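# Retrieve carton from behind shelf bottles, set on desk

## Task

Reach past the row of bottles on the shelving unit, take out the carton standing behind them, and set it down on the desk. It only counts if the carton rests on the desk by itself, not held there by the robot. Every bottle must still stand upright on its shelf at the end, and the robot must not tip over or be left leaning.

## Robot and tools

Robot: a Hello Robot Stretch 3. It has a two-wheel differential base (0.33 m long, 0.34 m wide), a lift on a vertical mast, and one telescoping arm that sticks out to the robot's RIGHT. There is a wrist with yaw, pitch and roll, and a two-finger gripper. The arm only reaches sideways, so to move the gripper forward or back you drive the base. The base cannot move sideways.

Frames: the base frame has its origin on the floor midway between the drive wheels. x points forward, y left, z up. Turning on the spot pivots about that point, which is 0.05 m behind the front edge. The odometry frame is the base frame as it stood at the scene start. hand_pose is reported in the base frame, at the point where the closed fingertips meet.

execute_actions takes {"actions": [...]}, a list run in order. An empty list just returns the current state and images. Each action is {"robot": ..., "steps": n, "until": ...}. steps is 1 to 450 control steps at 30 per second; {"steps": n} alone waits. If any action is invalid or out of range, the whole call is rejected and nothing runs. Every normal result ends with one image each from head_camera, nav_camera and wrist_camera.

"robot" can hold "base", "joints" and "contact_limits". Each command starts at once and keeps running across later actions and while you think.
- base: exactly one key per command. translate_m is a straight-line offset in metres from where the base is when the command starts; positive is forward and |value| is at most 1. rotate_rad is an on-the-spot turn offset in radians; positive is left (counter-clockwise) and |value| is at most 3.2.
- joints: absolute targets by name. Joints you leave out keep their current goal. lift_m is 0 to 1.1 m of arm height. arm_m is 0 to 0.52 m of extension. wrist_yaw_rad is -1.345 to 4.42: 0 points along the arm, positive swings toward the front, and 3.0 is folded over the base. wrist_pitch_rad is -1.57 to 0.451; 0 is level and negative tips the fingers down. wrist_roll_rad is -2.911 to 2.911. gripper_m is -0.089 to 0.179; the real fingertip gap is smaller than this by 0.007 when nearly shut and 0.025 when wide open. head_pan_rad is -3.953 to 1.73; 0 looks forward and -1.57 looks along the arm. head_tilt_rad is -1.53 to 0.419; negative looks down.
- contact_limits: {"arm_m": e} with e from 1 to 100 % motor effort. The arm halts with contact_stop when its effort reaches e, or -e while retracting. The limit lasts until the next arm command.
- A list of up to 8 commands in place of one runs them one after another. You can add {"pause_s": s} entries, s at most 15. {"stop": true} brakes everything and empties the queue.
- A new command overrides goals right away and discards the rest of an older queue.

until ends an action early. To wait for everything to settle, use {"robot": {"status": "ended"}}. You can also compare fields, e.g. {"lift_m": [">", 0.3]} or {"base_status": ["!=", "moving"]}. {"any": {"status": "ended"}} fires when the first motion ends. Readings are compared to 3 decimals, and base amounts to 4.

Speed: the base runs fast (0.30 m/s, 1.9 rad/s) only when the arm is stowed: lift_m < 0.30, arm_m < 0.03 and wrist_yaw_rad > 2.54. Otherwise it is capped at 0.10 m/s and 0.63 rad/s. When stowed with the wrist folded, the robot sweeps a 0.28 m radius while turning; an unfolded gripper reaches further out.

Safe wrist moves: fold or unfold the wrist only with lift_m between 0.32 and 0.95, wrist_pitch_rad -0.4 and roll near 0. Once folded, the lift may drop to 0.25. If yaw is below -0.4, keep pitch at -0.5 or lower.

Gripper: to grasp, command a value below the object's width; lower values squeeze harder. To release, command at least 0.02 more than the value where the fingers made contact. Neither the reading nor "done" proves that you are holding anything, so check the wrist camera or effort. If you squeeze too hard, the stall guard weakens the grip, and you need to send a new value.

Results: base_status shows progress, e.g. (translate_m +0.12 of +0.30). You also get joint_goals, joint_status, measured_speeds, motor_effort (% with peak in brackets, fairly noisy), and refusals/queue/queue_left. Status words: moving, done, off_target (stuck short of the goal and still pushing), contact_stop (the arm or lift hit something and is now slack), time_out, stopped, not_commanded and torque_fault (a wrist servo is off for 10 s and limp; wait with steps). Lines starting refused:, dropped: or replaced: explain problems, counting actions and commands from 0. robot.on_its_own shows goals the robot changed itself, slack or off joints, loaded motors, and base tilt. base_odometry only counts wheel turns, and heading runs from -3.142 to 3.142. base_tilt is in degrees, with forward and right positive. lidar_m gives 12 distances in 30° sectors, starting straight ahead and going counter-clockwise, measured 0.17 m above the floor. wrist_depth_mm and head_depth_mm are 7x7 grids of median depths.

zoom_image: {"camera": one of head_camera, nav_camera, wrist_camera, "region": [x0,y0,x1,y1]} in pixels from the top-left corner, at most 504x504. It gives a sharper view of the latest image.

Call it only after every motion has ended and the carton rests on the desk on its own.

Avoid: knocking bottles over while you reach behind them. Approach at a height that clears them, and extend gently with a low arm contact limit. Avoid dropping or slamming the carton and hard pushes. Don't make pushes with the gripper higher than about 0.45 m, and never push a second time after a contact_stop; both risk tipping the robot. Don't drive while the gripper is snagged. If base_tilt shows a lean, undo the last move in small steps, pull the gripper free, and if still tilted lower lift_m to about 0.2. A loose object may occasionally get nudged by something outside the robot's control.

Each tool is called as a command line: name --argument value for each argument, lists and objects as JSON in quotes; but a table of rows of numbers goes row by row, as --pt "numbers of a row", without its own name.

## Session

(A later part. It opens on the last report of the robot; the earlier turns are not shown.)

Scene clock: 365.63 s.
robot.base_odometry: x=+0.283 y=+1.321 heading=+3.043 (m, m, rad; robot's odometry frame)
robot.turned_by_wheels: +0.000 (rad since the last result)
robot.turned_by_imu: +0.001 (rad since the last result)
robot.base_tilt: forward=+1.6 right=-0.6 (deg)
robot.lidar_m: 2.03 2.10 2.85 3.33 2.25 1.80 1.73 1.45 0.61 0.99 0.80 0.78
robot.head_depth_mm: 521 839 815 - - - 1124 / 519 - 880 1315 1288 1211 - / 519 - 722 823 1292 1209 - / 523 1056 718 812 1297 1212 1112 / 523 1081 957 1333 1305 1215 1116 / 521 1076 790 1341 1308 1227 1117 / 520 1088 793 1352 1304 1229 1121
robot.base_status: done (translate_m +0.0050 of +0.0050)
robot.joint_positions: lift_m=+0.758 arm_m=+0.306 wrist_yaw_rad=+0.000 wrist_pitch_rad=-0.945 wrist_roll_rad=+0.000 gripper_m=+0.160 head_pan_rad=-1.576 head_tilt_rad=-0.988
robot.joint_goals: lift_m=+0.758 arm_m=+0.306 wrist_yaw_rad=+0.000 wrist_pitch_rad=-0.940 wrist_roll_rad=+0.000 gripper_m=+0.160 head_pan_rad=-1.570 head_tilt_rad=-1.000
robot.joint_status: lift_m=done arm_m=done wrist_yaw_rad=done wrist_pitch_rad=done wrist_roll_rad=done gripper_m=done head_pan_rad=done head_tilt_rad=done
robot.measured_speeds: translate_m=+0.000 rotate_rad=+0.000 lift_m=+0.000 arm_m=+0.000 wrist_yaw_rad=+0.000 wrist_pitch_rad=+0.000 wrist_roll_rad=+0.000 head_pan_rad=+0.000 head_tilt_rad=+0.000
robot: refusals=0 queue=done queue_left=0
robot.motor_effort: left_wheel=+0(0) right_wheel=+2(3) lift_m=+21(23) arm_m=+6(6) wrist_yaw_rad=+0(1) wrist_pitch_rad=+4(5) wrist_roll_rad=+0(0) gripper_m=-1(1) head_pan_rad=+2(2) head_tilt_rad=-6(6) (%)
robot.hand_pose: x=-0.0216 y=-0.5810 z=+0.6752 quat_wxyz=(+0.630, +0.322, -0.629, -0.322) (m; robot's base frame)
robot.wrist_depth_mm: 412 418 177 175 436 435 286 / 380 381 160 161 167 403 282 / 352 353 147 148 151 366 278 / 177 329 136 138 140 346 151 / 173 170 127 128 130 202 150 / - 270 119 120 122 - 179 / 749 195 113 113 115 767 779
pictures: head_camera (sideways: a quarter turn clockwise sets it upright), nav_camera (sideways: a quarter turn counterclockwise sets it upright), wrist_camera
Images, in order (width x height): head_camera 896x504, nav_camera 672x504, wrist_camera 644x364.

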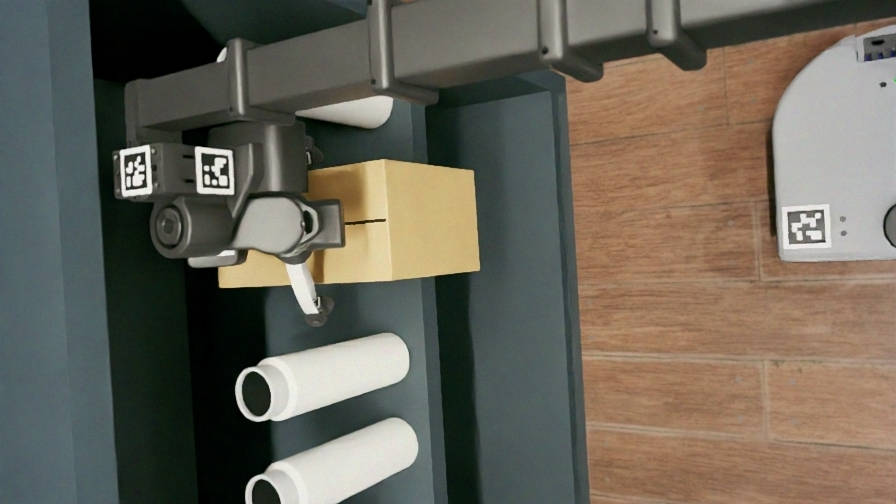

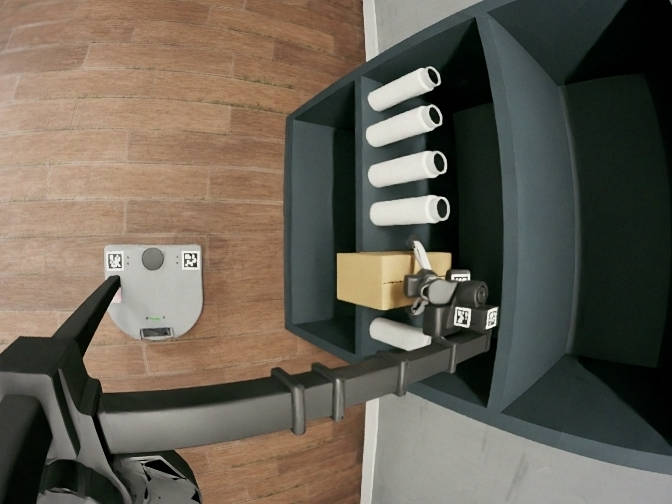

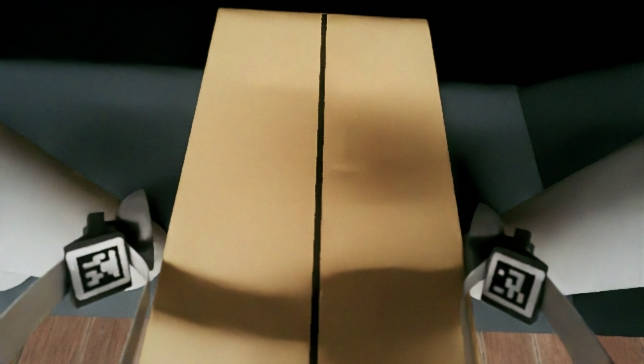

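execute_actions --actions '[{"robot": [{"joints": {"gripper_m": 0.106}}, {"pause_s": 0.3}, {"joints": {"lift_m": 0.785}}], "steps": 300, "until": {"robot": {"status": "ended"}}}]'

Scene clock: 371.17 s.
robot.base_odometry: x=+0.283 y=+1.321 heading=+3.043 (m, m, rad; robot's odometry frame)
robot.turned_by_wheels: +0.000 (rad since the last result)
robot.turned_by_imu: +0.001 (rad since the last result)
robot.base_tilt: forward=+1.6 right=-0.7 (deg)
robot.lidar_m: 2.03 2.10 2.84 3.35 2.25 1.81 1.73 1.45 0.61 0.99 0.80 0.78
robot.head_depth_mm: 522 797 - - - 1183 1111 / 517 - 870 1272 1290 1208 - / 518 - 714 885 1293 1215 - / 523 917 704 786 1297 1209 1112 / 524 1074 963 1325 1305 1213 1115 / 520 1077 788 1339 1306 1222 1114 / 521 1081 791 1342 1306 1237 1123
robot.base_status: done (translate_m +0.0050 of +0.0050)
robot.joint_positions: lift_m=+0.785 arm_m=+0.306 wrist_yaw_rad=-0.003 wrist_pitch_rad=-0.953 wrist_roll_rad=+0.002 gripper_m=+0.107 head_pan_rad=-1.576 head_tilt_rad=-0.988
robot.joint_goals: lift_m=+0.785 arm_m=+0.306 wrist_yaw_rad=+0.000 wrist_pitch_rad=-0.940 wrist_roll_rad=+0.000 gripper_m=+0.106 head_pan_rad=-1.570 head_tilt_rad=-1.000
robot.joint_status: lift_m=done arm_m=done wrist_yaw_rad=done wrist_pitch_rad=done wrist_roll_rad=done gripper_m=done head_pan_rad=done head_tilt_rad=done
robot.measured_speeds: translate_m=+0.000 rotate_rad=+0.000 lift_m=+0.000 arm_m=+0.000 wrist_yaw_rad=+0.000 wrist_pitch_rad=+0.000 wrist_roll_rad=+0.000 head_pan_rad=+0.000 head_tilt_rad=+0.000
robot: refusals=0 queue=done queue_left=0
robot.motor_effort: left_wheel=-1(2) right_wheel=+1(6) lift_m=+39(40) arm_m=+6(6) wrist_yaw_rad=+2(4) wrist_pitch_rad=+8(17) wrist_roll_rad=-2(4) gripper_m=-16(100) head_pan_rad=+2(2) head_tilt_rad=-6(6) (%)
robot.hand_pose: x=-0.0220 y=-0.5794 z=+0.7006 quat_wxyz=(+0.627, +0.323, -0.629, -0.326) (m; robot's base frame)
robot.wrist_depth_mm: 448 452 174 173 469 426 284 / 407 414 161 162 166 430 284 / 377 380 151 152 156 389 282 / 175 357 142 143 146 365 150 / 177 196 134 135 136 206 152 / 298 216 127 128 129 209 201 / 770 765 121 122 123 817 819
pictures: head_camera (sideways: a quarter turn clockwise sets it upright), nav_camera (sideways: a quarter turn counterclockwise sets it upright), wrist_camera
Images, in order (width x height): head_camera 896x504, nav_camera 672x504, wrist_camera 644x364.

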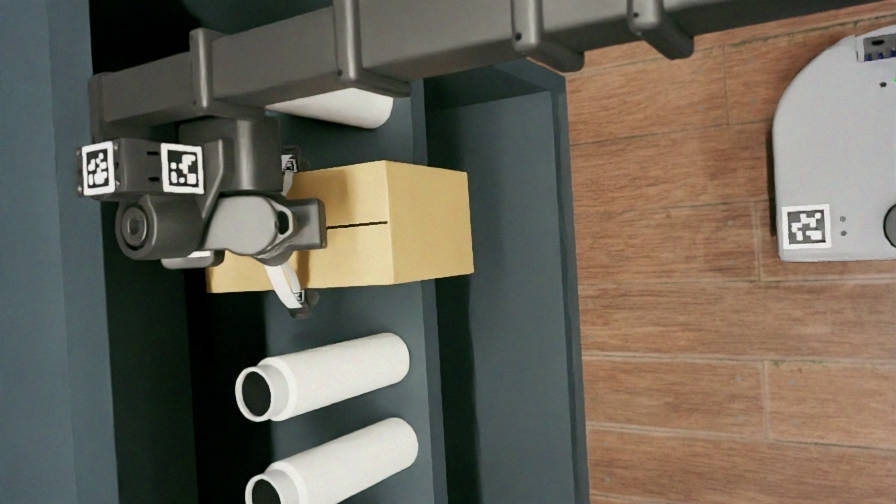

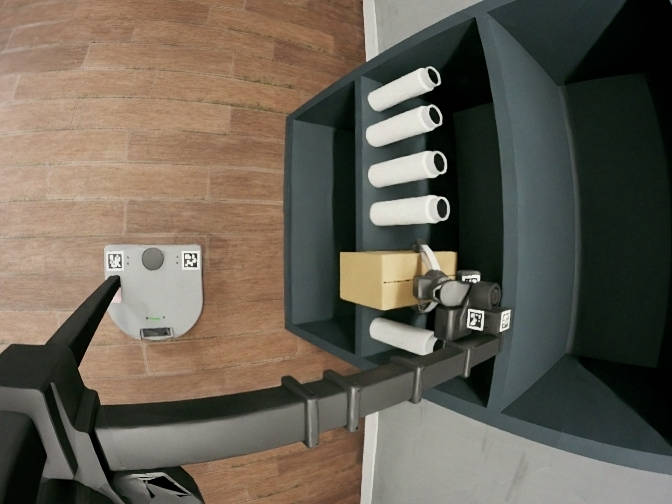

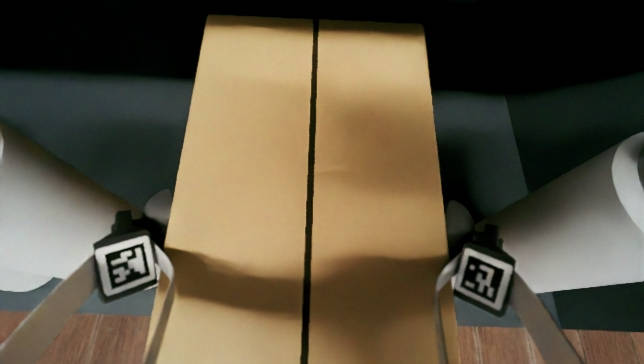

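execute_actions --actions '[{"robot": [{"joints": {"gripper_m": 0.093}}, {"pause_s": 0.3}, {"joints": {"lift_m": 0.805}}], "steps": 300, "until": {"robot": {"status": "ended"}}}, {"steps": 15}]'

Scene clock: 377.13 s.
robot.base_odometry: x=+0.283 y=+1.321 heading=+3.043 (m, m, rad; robot's odometry frame)
robot.turned_by_wheels: +0.000 (rad since the last result)
robot.turned_by_imu: +0.001 (rad since the last result)
robot.base_tilt: forward=+1.6 right=-0.6 (deg)
robot.lidar_m: 2.03 2.10 2.85 3.33 2.25 1.80 1.73 1.44 0.61 0.99 0.80 0.78
robot.head_depth_mm: 520 774 - - 1287 1183 1116 / 517 - 869 1254 1291 1203 - / 520 - 690 1325 1294 1206 - / 514 768 682 786 1299 1217 1113 / 523 1076 959 1331 1311 1220 1113 / 520 1080 788 1340 1293 1227 1124 / 521 1075 789 1339 1308 1226 1121
robot.base_status: done (translate_m +0.0050 of +0.0050)
robot.joint_positions: lift_m=+0.805 arm_m=+0.306 wrist_yaw_rad=-0.003 wrist_pitch_rad=-0.953 wrist_roll_rad=+0.002 gripper_m=+0.094 head_pan_rad=-1.576 head_tilt_rad=-0.988
robot.joint_goals: lift_m=+0.805 arm_m=+0.306 wrist_yaw_rad=+0.000 wrist_pitch_rad=-0.940 wrist_roll_rad=+0.000 gripper_m=+0.093 head_pan_rad=-1.570 head_tilt_rad=-1.000
robot.joint_status: lift_m=done arm_m=done wrist_yaw_rad=done wrist_pitch_rad=done wrist_roll_rad=done gripper_m=done head_pan_rad=done head_tilt_rad=done
robot.measured_speeds: translate_m=+0.000 rotate_rad=+0.000 lift_m=+0.000 arm_m=+0.000 wrist_yaw_rad=+0.000 wrist_pitch_rad=+0.000 wrist_roll_rad=+0.000 head_pan_rad=+0.000 head_tilt_rad=+0.000
robot: refusals=0 queue=done queue_left=0
robot.motor_effort: left_wheel=+0(0) right_wheel=+1(2) lift_m=+38(39) arm_m=+6(5) wrist_yaw_rad=+3(3) wrist_pitch_rad=+8(8) wrist_roll_rad=-2(1) gripper_m=-22(79) head_pan_rad=+1(2) head_tilt_rad=-6(5) (%)
robot.hand_pose: x=-0.0220 y=-0.5792 z=+0.7205 quat_wxyz=(+0.627, +0.323, -0.629, -0.326) (m; robot's base frame)
robot.wrist_depth_mm: 470 471 173 173 492 431 282 / 426 439 160 161 165 425 282 / 401 406 150 151 154 412 279 / 176 375 141 143 145 384 157 / 176 198 134 135 136 205 152 / 301 225 128 129 129 212 239 / 805 792 121 122 123 812 812
pictures: head_camera (sideways: a quarter turn clockwise sets it upright), nav_camera (sideways: a quarter turn counterclockwise sets it upright), wrist_camera
Images, in order (width x height): head_camera 896x504, nav_camera 672x504, wrist_camera 644x364.

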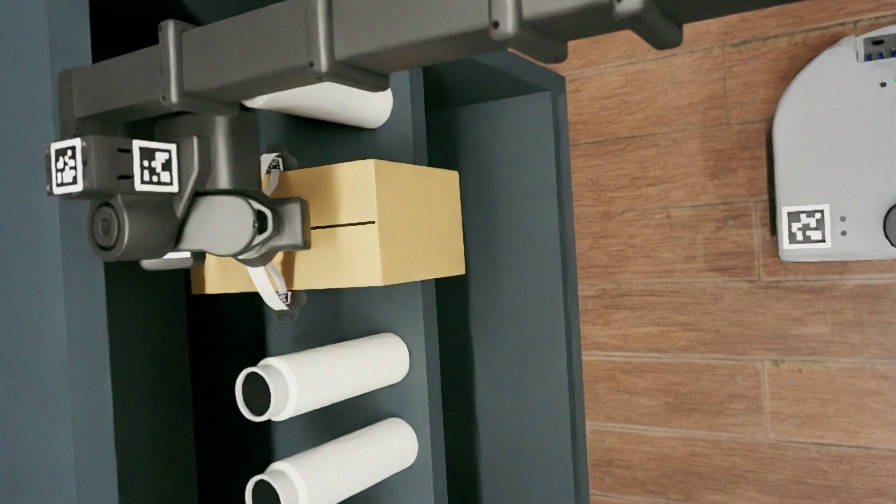

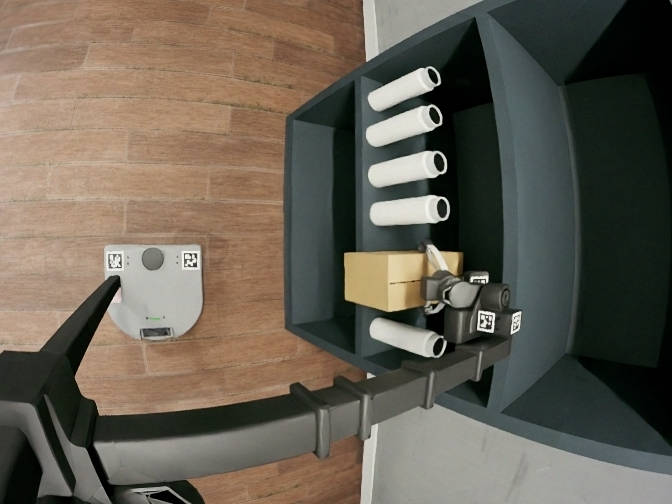

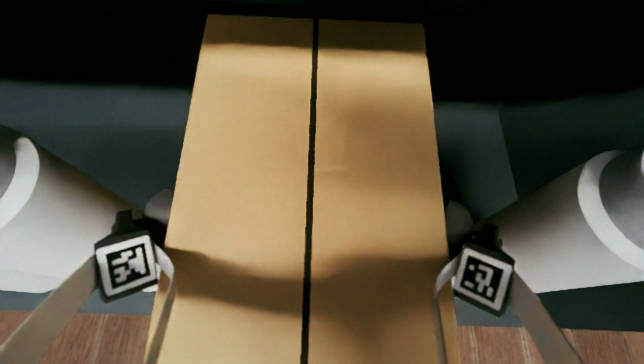

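execute_actions --actions '[{"robot": {"joints": {"arm_m": 0.0}}, "steps": 300, "until": {"robot": {"arm_m": ["<", 0.06]}}}, {"robot": [{"base": {"rotate_rad": 1.571}, "joints": {"lift_m": 1.03, "head_pan_rad": 0.0, "head_tilt_rad": -0.45}}, {"base": {"translate_m": 1.0}}, {"base": {"translate_m": 0.8}}], "steps": 450, "until": {"robot": {"status": "ended"}}}]'

Scene clock: 424.20 s.
robot.base_odometry: x=+0.181 y=+0.298 heading=-1.669 (m, m, rad; robot's odometry frame)
robot.turned_by_wheels: +1.571 (rad since the last result)
robot.turned_by_imu: +1.577 (rad since the last result)
robot.base_tilt: forward=+1.9 right=-1.6 (deg)
robot.lidar_m: 2.34 1.90 1.54 1.35 1.80 2.12 1.60 1.67 2.10 2.03 2.10 2.34
robot.head_depth_mm: 2301 2476 2316 2542 1994 1602 1342 / 2310 2490 2749 2685 1999 1614 1345 / 2314 2464 2724 2680 2022 1619 1347 / 2320 2476 2384 2743 2047 1628 1356 / 2317 2493 2415 2743 2055 1638 1358 / 2297 2517 2326 2598 2089 1646 1368 / 2295 2481 2608 2795 2078 1662 1368
robot.base_status: moving (translate_m +0.0271 of +0.8000)
robot.joint_positions: lift_m=+1.030 arm_m=+0.000 wrist_yaw_rad=-0.001 wrist_pitch_rad=-0.954 wrist_roll_rad=+0.002 gripper_m=+0.094 head_pan_rad=-0.007 head_tilt_rad=-0.458
robot.joint_goals: lift_m=+1.030 arm_m=+0.000 wrist_yaw_rad=+0.000 wrist_pitch_rad=-0.940 wrist_roll_rad=+0.000 gripper_m=+0.093 head_pan_rad=+0.000 head_tilt_rad=-0.450
robot.joint_status: lift_m=done arm_m=done wrist_yaw_rad=done wrist_pitch_rad=done wrist_roll_rad=done gripper_m=done head_pan_rad=done head_tilt_rad=done
robot.measured_speeds: translate_m=+0.088 rotate_rad=+0.000 lift_m=+0.000 arm_m=+0.000 wrist_yaw_rad=+0.000 wrist_pitch_rad=+0.000 wrist_roll_rad=+0.000 head_pan_rad=+0.000 head_tilt_rad=+0.000
robot: refusals=0 queue=running queue_left=0
robot.motor_effort: left_wheel=+2(6) right_wheel=+6(7) lift_m=+38(41) arm_m=-6(8) wrist_yaw_rad=+1(3) wrist_pitch_rad=+8(9) wrist_roll_rad=-2(2) gripper_m=-22(22) head_pan_rad=+2(27) head_tilt_rad=+5(33) (%)
robot.hand_pose: x=-0.0218 y=-0.2739 z=+0.9454 quat_wxyz=(+0.627, +0.324, -0.629, -0.326) (m; robot's base frame)
robot.wrist_depth_mm: - - 173 173 - - - / - - 161 162 166 - - / - - 150 152 155 - - / - - 142 143 145 - - / - - 134 135 137 - - / - - 127 128 128 - - / - 993 121 122 123 - -
pictures: head_camera (sideways: a quarter turn clockwise sets it upright), nav_camera (sideways: a quarter turn counterclockwise sets it upright), wrist_camera
Images, in order (width x height): head_camera 896x504, nav_camera 672x504, wrist_camera 644x364.

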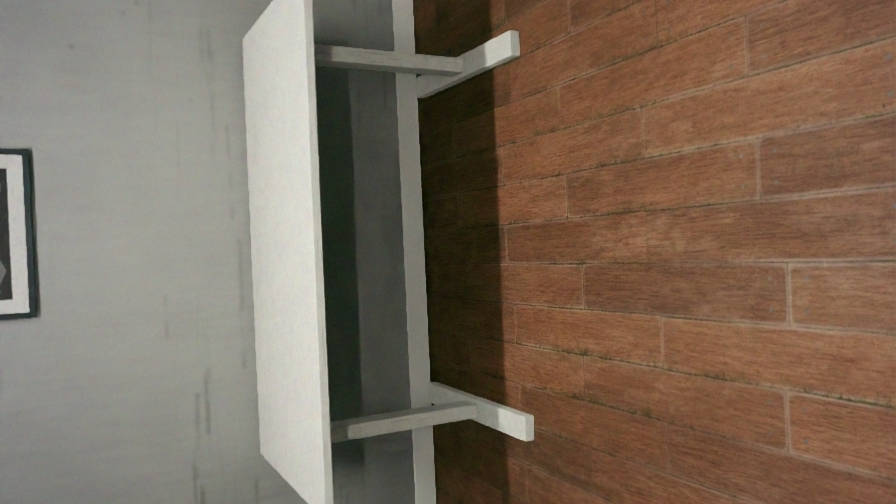

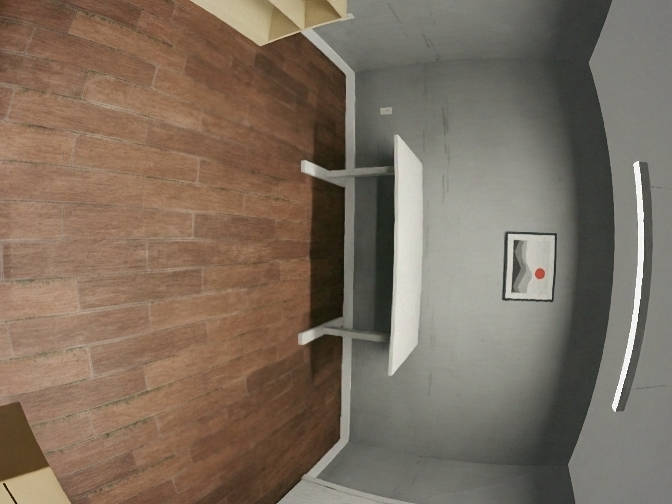

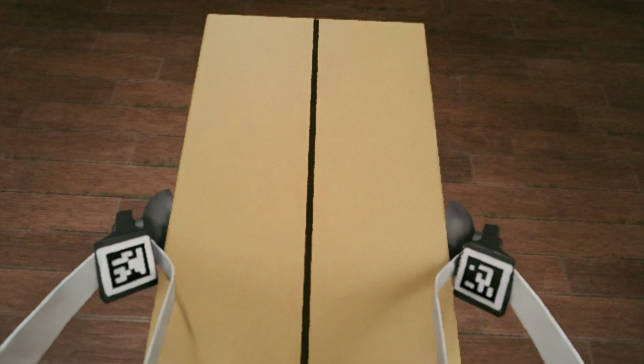

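execute_actions --actions '[{"steps": 300, "until": {"robot": {"translate_m": [">", 0.6]}}}, {"robot": {"base": {"translate_m": 0.55}, "joints": {"head_tilt_rad": -0.6}}, "steps": 45}]'

Scene clock: 431.43 s.
robot.base_odometry: x=+0.110 y=-0.421 heading=-1.669 (m, m, rad; robot's odometry frame)
robot.turned_by_wheels: +0.000 (rad since the last result)
robot.turned_by_imu: +0.005 (rad since the last result)
robot.base_tilt: forward=+1.8 right=-0.9 (deg)
robot.lidar_m: 1.99 1.64 1.46 1.32 1.61 2.47 2.32 2.87 2.10 2.03 2.08 1.65
robot.head_depth_mm: 1706 1803 1396 2072 1711 1443 1233 / 1700 1799 1416 2149 1734 1451 1243 / 1693 1806 1425 2156 1747 1444 1246 / 1700 1820 1440 2202 1748 1464 1246 / 1700 1807 1459 2184 1755 1465 1265 / 1694 1819 1475 2225 1775 1482 1262 / 1685 1814 1413 2018 1774 1478 1268
robot.base_status: moving (translate_m +0.1500 of +0.5500)
robot.joint_positions: lift_m=+1.030 arm_m=+0.000 wrist_yaw_rad=-0.001 wrist_pitch_rad=-0.954 wrist_roll_rad=+0.002 gripper_m=+0.094 head_pan_rad=-0.007 head_tilt_rad=-0.592
robot.joint_goals: lift_m=+1.030 arm_m=+0.000 wrist_yaw_rad=+0.000 wrist_pitch_rad=-0.940 wrist_roll_rad=+0.000 gripper_m=+0.093 head_pan_rad=+0.000 head_tilt_rad=-0.600
robot.joint_status: lift_m=done arm_m=done wrist_yaw_rad=done wrist_pitch_rad=done wrist_roll_rad=done gripper_m=done head_pan_rad=done head_tilt_rad=done
robot.measured_speeds: translate_m=+0.100 rotate_rad=+0.000 lift_m=+0.000 arm_m=+0.000 wrist_yaw_rad=+0.000 wrist_pitch_rad=+0.000 wrist_roll_rad=+0.000 head_pan_rad=+0.000 head_tilt_rad=+0.000
robot: refusals=0 queue=running queue_left=0
robot.motor_effort: left_wheel=+0(3) right_wheel=+5(5) lift_m=+38(38) arm_m=-7(6) wrist_yaw_rad=+1(1) wrist_pitch_rad=+9(9) wrist_roll_rad=-2(2) gripper_m=-22(22) head_pan_rad=+3(2) head_tilt_rad=-3(18) (%)
robot.hand_pose: x=-0.0218 y=-0.2739 z=+0.9454 quat_wxyz=(+0.627, +0.324, -0.629, -0.326) (m; robot's base frame)
robot.wrist_depth_mm: - - 173 172 - - - / - - 161 161 165 - - / - - 150 151 155 - - / - - 141 143 145 - - / - - 134 135 136 - - / - - 127 128 129 - - / 999 974 121 122 123 - -
pictures: head_camera (sideways: a quarter turn clockwise sets it upright), nav_camera (sideways: a quarter turn counterclockwise sets it upright), wrist_camera
Images, in order (width x height): head_camera 896x504, nav_camera 672x504, wrist_camera 644x364.

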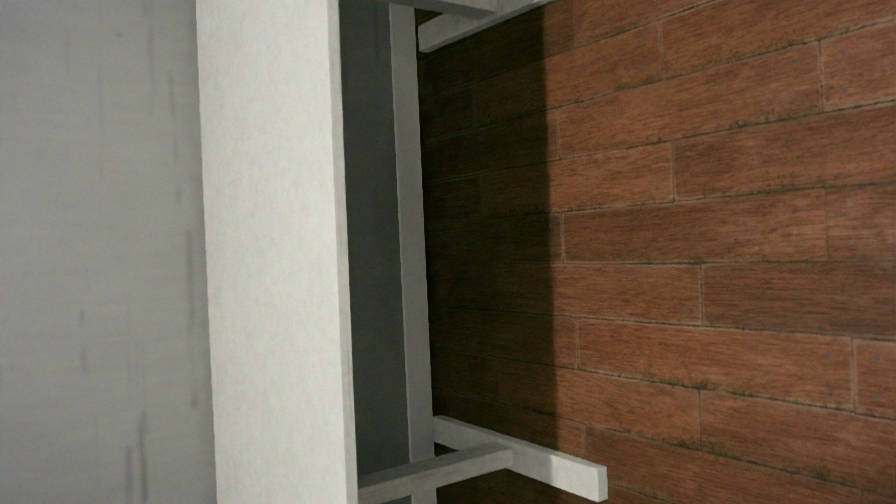

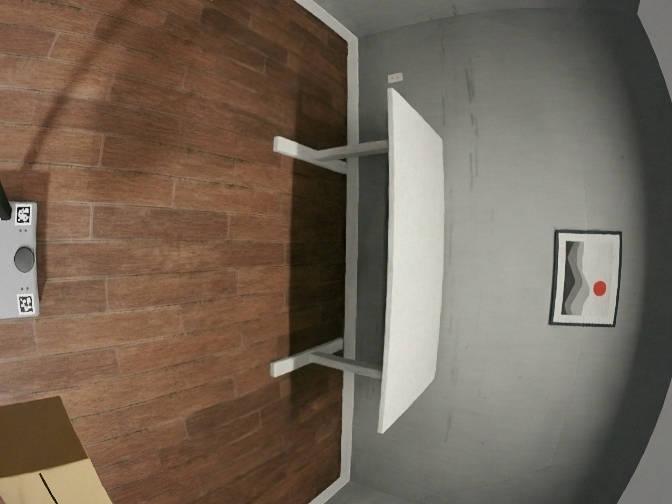

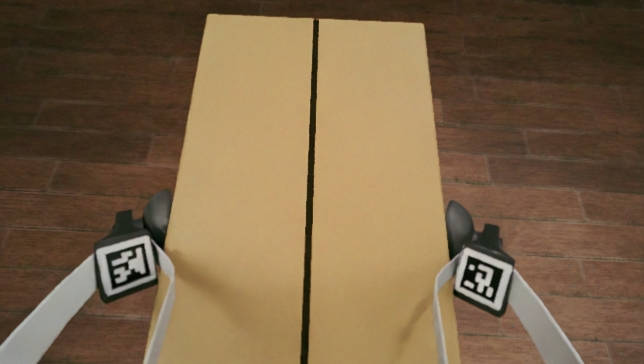

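execute_actions --actions '[{"steps": 300, "until": {"robot": {"translate_m": [">", 0.5]}}}, {"robot": [{"base": {"translate_m": 0.22}, "joints": {"head_pan_rad": -1.57, "head_tilt_rad": -0.7}}, {"base": {"rotate_rad": 1.571}}], "steps": 450, "until": {"robot": {"status": "ended"}}}]'

Scene clock: 442.87 s.
robot.base_odometry: x=+0.049 y=-1.038 heading=-0.099 (m, m, rad; robot's odometry frame)
robot.turned_by_wheels: +1.571 (rad since the last result)
robot.turned_by_imu: +1.574 (rad since the last result)
robot.base_tilt: forward=+1.5 right=-0.7 (deg)
robot.lidar_m: 1.30 1.43 2.49 2.94 2.84 2.10 2.01 1.92 1.11 1.37 1.08 1.80
robot.head_depth_mm: 1181 1305 - - - - 288 / 1185 1305 - - - - 282 / 1183 1304 - - - - 286 / 1186 1305 1071 855 394 330 297 / 1186 1304 1081 860 1572 1329 1175 / 1182 1302 1090 865 1543 1381 1208 / 1178 1302 1101 869 1511 1385 1204
robot.base_status: done (rotate_rad +1.5709 of +1.5710)
robot.joint_positions: lift_m=+1.030 arm_m=+0.000 wrist_yaw_rad=-0.001 wrist_pitch_rad=-0.954 wrist_roll_rad=+0.002 gripper_m=+0.094 head_pan_rad=-1.563 head_tilt_rad=-0.691
robot.joint_goals: lift_m=+1.030 arm_m=+0.000 wrist_yaw_rad=+0.000 wrist_pitch_rad=-0.940 wrist_roll_rad=+0.000 gripper_m=+0.093 head_pan_rad=-1.570 head_tilt_rad=-0.700
robot.joint_status: lift_m=done arm_m=done wrist_yaw_rad=done wrist_pitch_rad=done wrist_roll_rad=done gripper_m=done head_pan_rad=done head_tilt_rad=done
robot.measured_speeds: translate_m=+0.000 rotate_rad=+0.000 lift_m=+0.000 arm_m=+0.000 wrist_yaw_rad=+0.000 wrist_pitch_rad=+0.000 wrist_roll_rad=+0.000 head_pan_rad=+0.000 head_tilt_rad=+0.000
robot: refusals=0 queue=done queue_left=0
robot.motor_effort: left_wheel=-2(6) right_wheel=+2(6) lift_m=+38(38) arm_m=-7(6) wrist_yaw_rad=+1(1) wrist_pitch_rad=+9(9) wrist_roll_rad=-2(2) gripper_m=-22(22) head_pan_rad=-2(29) head_tilt_rad=-5(15) (%)
robot.hand_pose: x=-0.0218 y=-0.2739 z=+0.9454 quat_wxyz=(+0.627, +0.324, -0.629, -0.326) (m; robot's base frame)
robot.wrist_depth_mm: 530 532 173 174 541 565 578 / - 505 160 162 165 512 535 / - - 150 151 155 - - / - - 141 143 146 - - / - - 134 136 137 - - / - - 126 129 130 - - / 994 991 121 122 123 - -
pictures: head_camera (sideways: a quarter turn clockwise sets it upright), nav_camera (sideways: a quarter turn counterclockwise sets it upright), wrist_camera
Images, in order (width x height): head_camera 896x504, nav_camera 672x504, wrist_camera 644x364.

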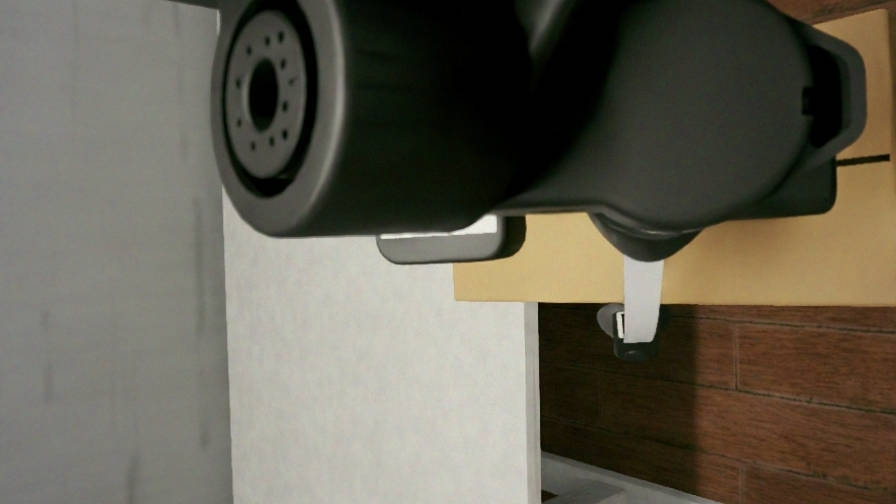

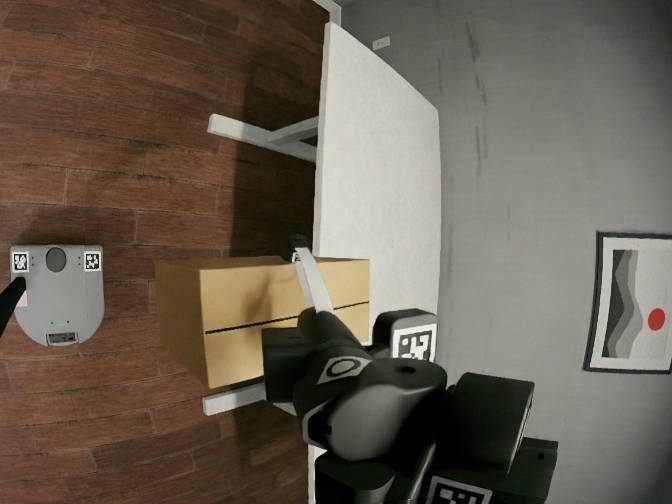

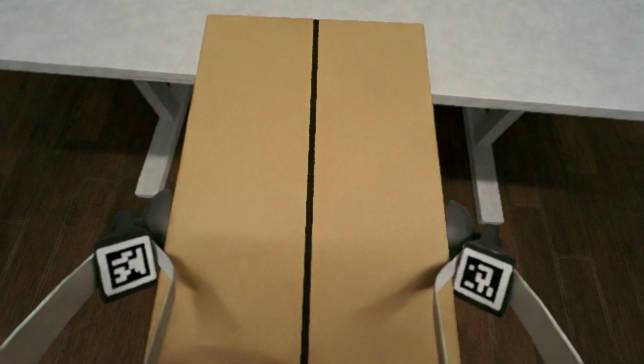

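execute_actions --actions '[{"robot": {"joints": {"arm_m": 0.48, "lift_m": 0.975, "head_tilt_rad": -0.6}}, "steps": 300, "until": {"robot": {"status": "ended"}}}]'

Scene clock: 454.37 s.
robot.base_odometry: x=+0.049 y=-1.038 heading=-0.099 (m, m, rad; robot's odometry frame)
robot.turned_by_wheels: +0.000 (rad since the last result)
robot.turned_by_imu: +0.001 (rad since the last result)
robot.base_tilt: forward=+1.6 right=-0.6 (deg)
robot.lidar_m: 1.31 1.43 2.49 2.94 2.84 2.10 2.01 1.92 1.10 1.37 1.07 1.79
robot.head_depth_mm: 1161 - 1151 935 798 1414 1222 / 1146 1331 1237 942 802 1422 1235 / 1144 - 804 728 785 1433 1233 / 1167 1272 795 722 791 1441 1245 / 1160 1282 1272 960 821 1446 1248 / 1159 1287 1285 969 821 1464 1248 / 1159 1285 1303 975 825 1435 1250
robot.base_status: done (rotate_rad +1.5709 of +1.5710)
robot.joint_positions: lift_m=+0.975 arm_m=+0.480 wrist_yaw_rad=-0.001 wrist_pitch_rad=-0.954 wrist_roll_rad=+0.002 gripper_m=+0.094 head_pan_rad=-1.563 head_tilt_rad=-0.606
robot.joint_goals: lift_m=+0.975 arm_m=+0.480 wrist_yaw_rad=+0.000 wrist_pitch_rad=-0.940 wrist_roll_rad=+0.000 gripper_m=+0.093 head_pan_rad=-1.570 head_tilt_rad=-0.600
robot.joint_status: lift_m=done arm_m=done wrist_yaw_rad=done wrist_pitch_rad=done wrist_roll_rad=done gripper_m=done head_pan_rad=done head_tilt_rad=done
robot.measured_speeds: translate_m=+0.000 rotate_rad=+0.000 lift_m=+0.000 arm_m=+0.000 wrist_yaw_rad=+0.000 wrist_pitch_rad=+0.000 wrist_roll_rad=+0.000 head_pan_rad=+0.000 head_tilt_rad=+0.000
robot: refusals=0 queue=done queue_left=0
robot.motor_effort: left_wheel=-2(2) right_wheel=+2(3) lift_m=+24(37) arm_m=+6(5) wrist_yaw_rad=+1(1) wrist_pitch_rad=+9(9) wrist_roll_rad=-2(2) gripper_m=-22(22) head_pan_rad=-3(2) head_tilt_rad=+3(15) (%)
robot.hand_pose: x=-0.0218 y=-0.7530 z=+0.8909 quat_wxyz=(+0.627, +0.324, -0.629, -0.326) (m; robot's base frame)
robot.wrist_depth_mm: 448 454 174 174 465 482 492 / 411 418 161 162 165 439 442 / 378 382 150 151 155 404 416 / 352 362 141 142 144 375 384 / 331 333 134 135 137 355 353 / 318 218 127 128 129 333 334 / 293 292 121 122 122 309 315
pictures: head_camera (sideways: a quarter turn clockwise sets it upright), nav_camera (sideways: a quarter turn counterclockwise sets it upright), wrist_camera
Images, in order (width x height): head_camera 896x504, nav_camera 672x504, wrist_camera 644x364.

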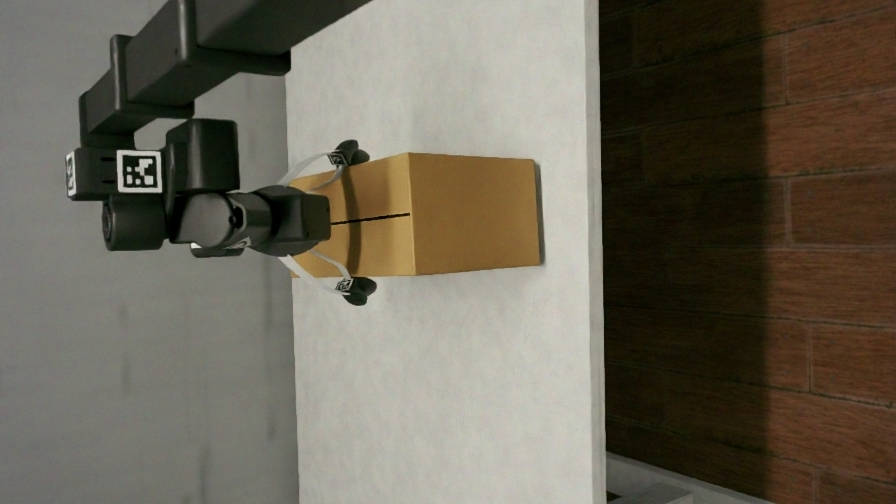

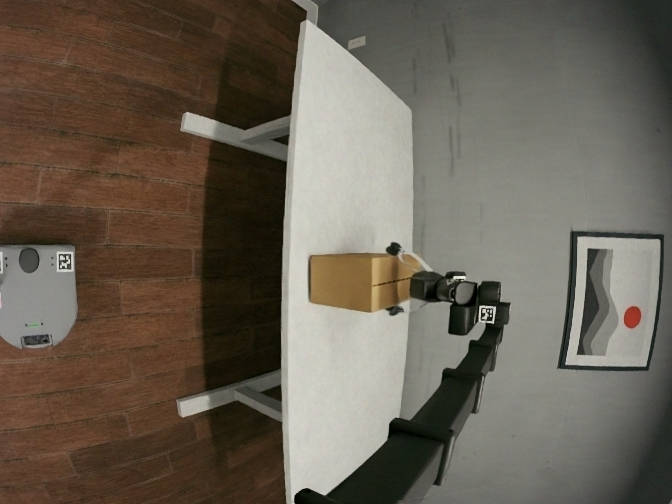

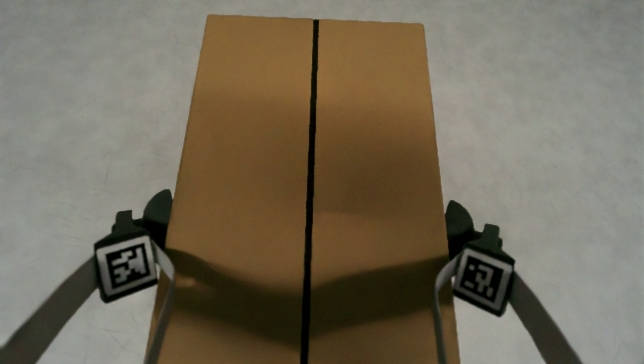

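execute_actions --actions '[{"robot": [{"joints": {"lift_m": 0.955}}, {"joints": {"gripper_m": 0.17}}, {"joints": {"lift_m": 1.01}}], "steps": 300, "until": {"robot": {"status": "ended"}}}]'

Scene clock: 461.17 s.
robot.base_odometry: x=+0.049 y=-1.038 heading=-0.099 (m, m, rad; robot's odometry frame)
robot.turned_by_wheels: +0.000 (rad since the last result)
robot.turned_by_imu: +0.001 (rad since the last result)
robot.base_tilt: forward=+1.6 right=-0.7 (deg)
robot.lidar_m: 1.31 1.43 2.49 2.94 2.84 2.10 2.01 1.92 1.11 1.37 1.07 1.79
robot.head_depth_mm: 1128 - 1232 935 801 1417 1225 / 1133 1304 1233 942 807 1426 1229 / - - 1118 726 785 1438 1229 / 1143 1279 866 731 784 1441 1246 / 1162 1287 1280 963 819 1449 1246 / 1166 1282 1285 970 824 1459 1251 / 1156 1286 1305 979 833 1433 1255
robot.base_status: done (rotate_rad +1.5709 of +1.5710)
robot.joint_positions: lift_m=+1.010 arm_m=+0.480 wrist_yaw_rad=-0.001 wrist_pitch_rad=-0.948 wrist_roll_rad=+0.002 gripper_m=+0.170 head_pan_rad=-1.563 head_tilt_rad=-0.606
robot.joint_goals: lift_m=+1.010 arm_m=+0.480 wrist_yaw_rad=+0.000 wrist_pitch_rad=-0.940 wrist_roll_rad=+0.000 gripper_m=+0.170 head_pan_rad=-1.570 head_tilt_rad=-0.600
robot.joint_status: lift_m=done arm_m=done wrist_yaw_rad=done wrist_pitch_rad=done wrist_roll_rad=done gripper_m=done head_pan_rad=done head_tilt_rad=done
robot.measured_speeds: translate_m=+0.000 rotate_rad=+0.000 lift_m=+0.000 arm_m=+0.000 wrist_yaw_rad=+0.000 wrist_pitch_rad=+0.000 wrist_roll_rad=+0.000 head_pan_rad=+0.000 head_tilt_rad=+0.000
robot: refusals=0 queue=done queue_left=0
robot.motor_effort: left_wheel=-2(2) right_wheel=+3(3) lift_m=+37(40) arm_m=+5(6) wrist_yaw_rad=+1(1) wrist_pitch_rad=+5(9) wrist_roll_rad=-2(2) gripper_m=+0(100) head_pan_rad=-3(3) head_tilt_rad=+2(2) (%)
robot.hand_pose: x=-0.0218 y=-0.7544 z=+0.9262 quat_wxyz=(+0.628, +0.322, -0.630, -0.324) (m; robot's base frame)
robot.wrist_depth_mm: 493 504 514 509 536 537 545 / 459 464 470 475 488 489 498 / 423 424 228 225 439 448 465 / 395 402 213 208 401 419 424 / 369 372 196 193 375 401 397 / - 346 181 181 351 - 370 / 324 329 170 171 177 343 347
pictures: head_camera (sideways: a quarter turn clockwise sets it upright), nav_camera (sideways: a quarter turn counterclockwise sets it upright), wrist_camera
Images, in order (width x height): head_camera 896x504, nav_camera 672x504, wrist_camera 644x364.

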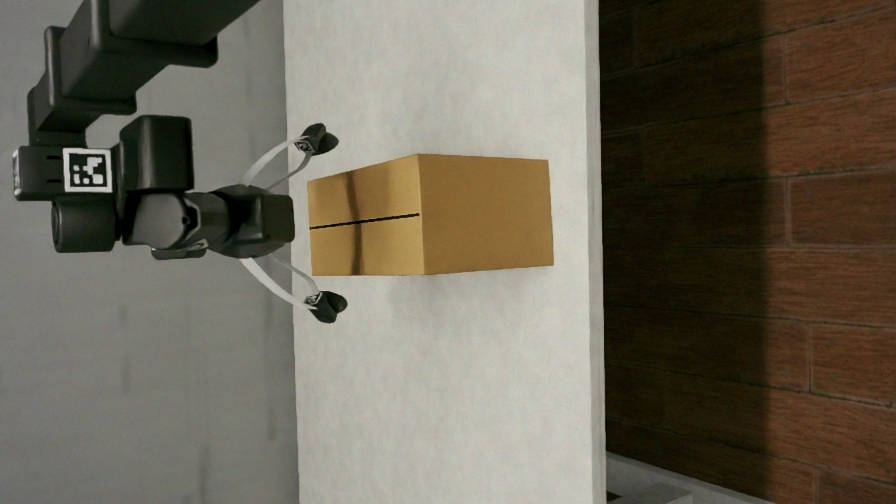

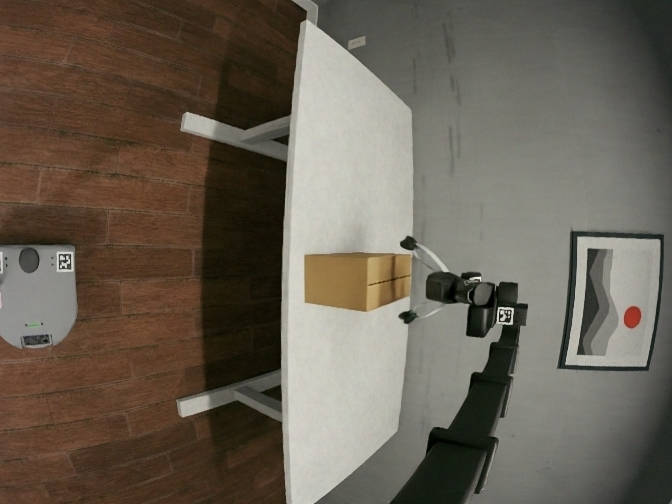

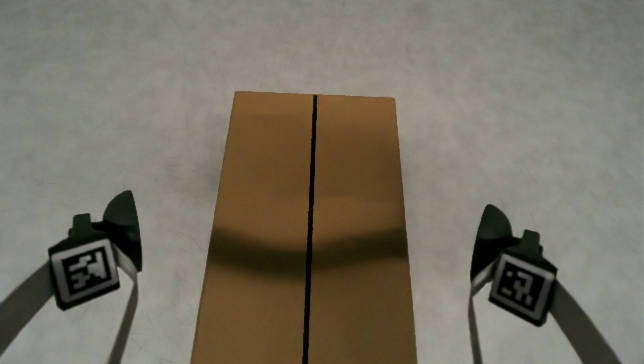

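The carton is on the desk. I'll check that the bottles are still upright before I finish.

execute_actions --actions '[{"robot": {"joints": {"head_pan_rad": 1.55, "head_tilt_rad": -0.2}}, "steps": 200, "until": {"robot": {"status": "ended"}}}]'

Scene clock: 466.33 s.
robot.base_odometry: x=+0.049 y=-1.038 heading=-0.099 (m, m, rad; robot's odometry frame)
robot.turned_by_wheels: +0.000 (rad since the last result)
robot.turned_by_imu: +0.001 (rad since the last result)
robot.base_tilt: forward=+1.5 right=-0.6 (deg)
robot.lidar_m: 1.31 1.44 2.49 2.94 2.85 2.10 2.01 1.92 1.10 1.37 1.07 1.80
robot.head_depth_mm: 2985 3090 3202 3388 2989 2138 1657 / 2980 3116 3236 3360 3054 2148 1669 / 2970 3069 3244 3383 3028 2173 1672 / 2966 3046 3220 3345 3033 2192 1689 / 2977 3040 3189 3223 2996 2207 1697 / 2912 3037 3169 3247 3036 2210 1711 / 2968 3105 3199 3303 3145 2224 1760
robot.base_status: done (rotate_rad +1.5709 of +1.5710)
robot.joint_positions: lift_m=+1.010 arm_m=+0.480 wrist_yaw_rad=-0.001 wrist_pitch_rad=-0.948 wrist_roll_rad=+0.002 gripper_m=+0.170 head_pan_rad=+1.543 head_tilt_rad=-0.211
robot.joint_goals: lift_m=+1.010 arm_m=+0.480 wrist_yaw_rad=+0.000 wrist_pitch_rad=-0.940 wrist_roll_rad=+0.000 gripper_m=+0.170 head_pan_rad=+1.550 head_tilt_rad=-0.200
robot.joint_status: lift_m=done arm_m=done wrist_yaw_rad=done wrist_pitch_rad=done wrist_roll_rad=done gripper_m=done head_pan_rad=done head_tilt_rad=done
robot.measured_speeds: translate_m=+0.000 rotate_rad=+0.000 lift_m=+0.000 arm_m=+0.000 wrist_yaw_rad=+0.000 wrist_pitch_rad=+0.000 wrist_roll_rad=+0.000 head_pan_rad=+0.000 head_tilt_rad=+0.000
robot: refusals=0 queue=done queue_left=0
robot.motor_effort: left_wheel=-2(2) right_wheel=+2(3) lift_m=+37(37) arm_m=+5(5) wrist_yaw_rad=+1(1) wrist_pitch_rad=+5(5) wrist_roll_rad=-2(2) gripper_m=+0(0) head_pan_rad=+2(29) head_tilt_rad=+4(25) (%)
robot.hand_pose: x=-0.0218 y=-0.7544 z=+0.9262 quat_wxyz=(+0.628, +0.322, -0.630, -0.324) (m; robot's base frame)
robot.wrist_depth_mm: 493 502 508 523 530 533 544 / 460 457 471 474 478 490 494 / 422 428 229 223 439 456 452 / 394 397 211 209 405 420 423 / 371 373 193 193 375 395 398 / - 349 181 182 353 - 369 / 324 328 170 172 177 344 346
pictures: head_camera (sideways: a quarter turn clockwise sets it upright), nav_camera (sideways: a quarter turn counterclockwise sets it upright), wrist_camera
Images, in order (width x height): head_camera 896x504, nav_camera 672x504, wrist_camera 644x364.

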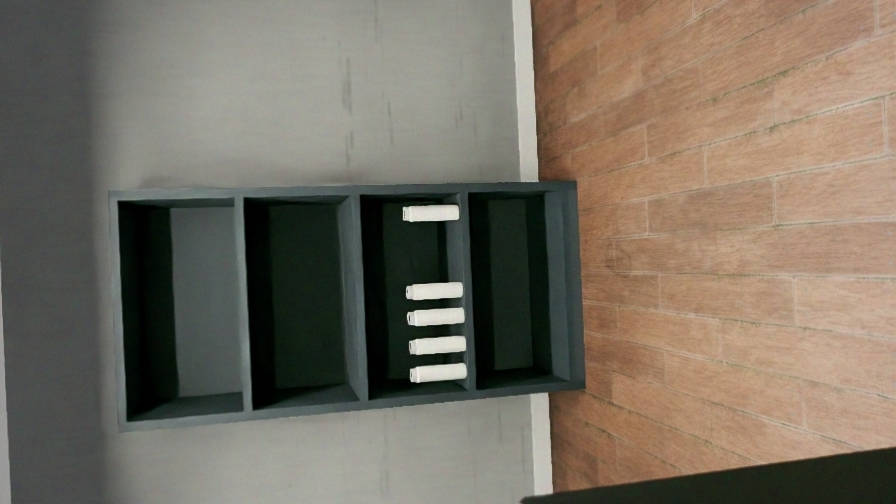

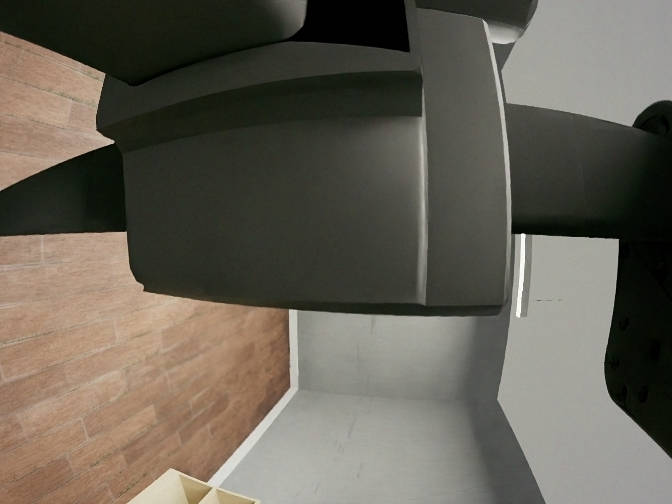

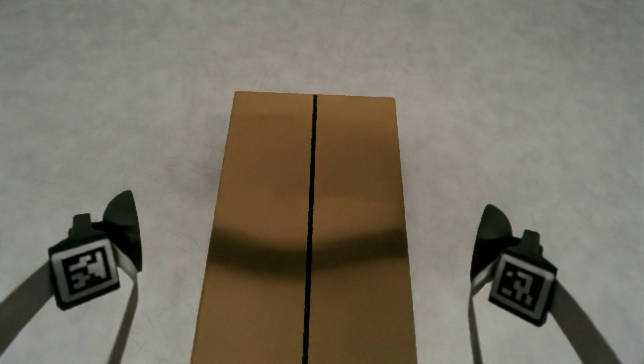

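finished_scene --scene 1

The scene is finished: the task was done.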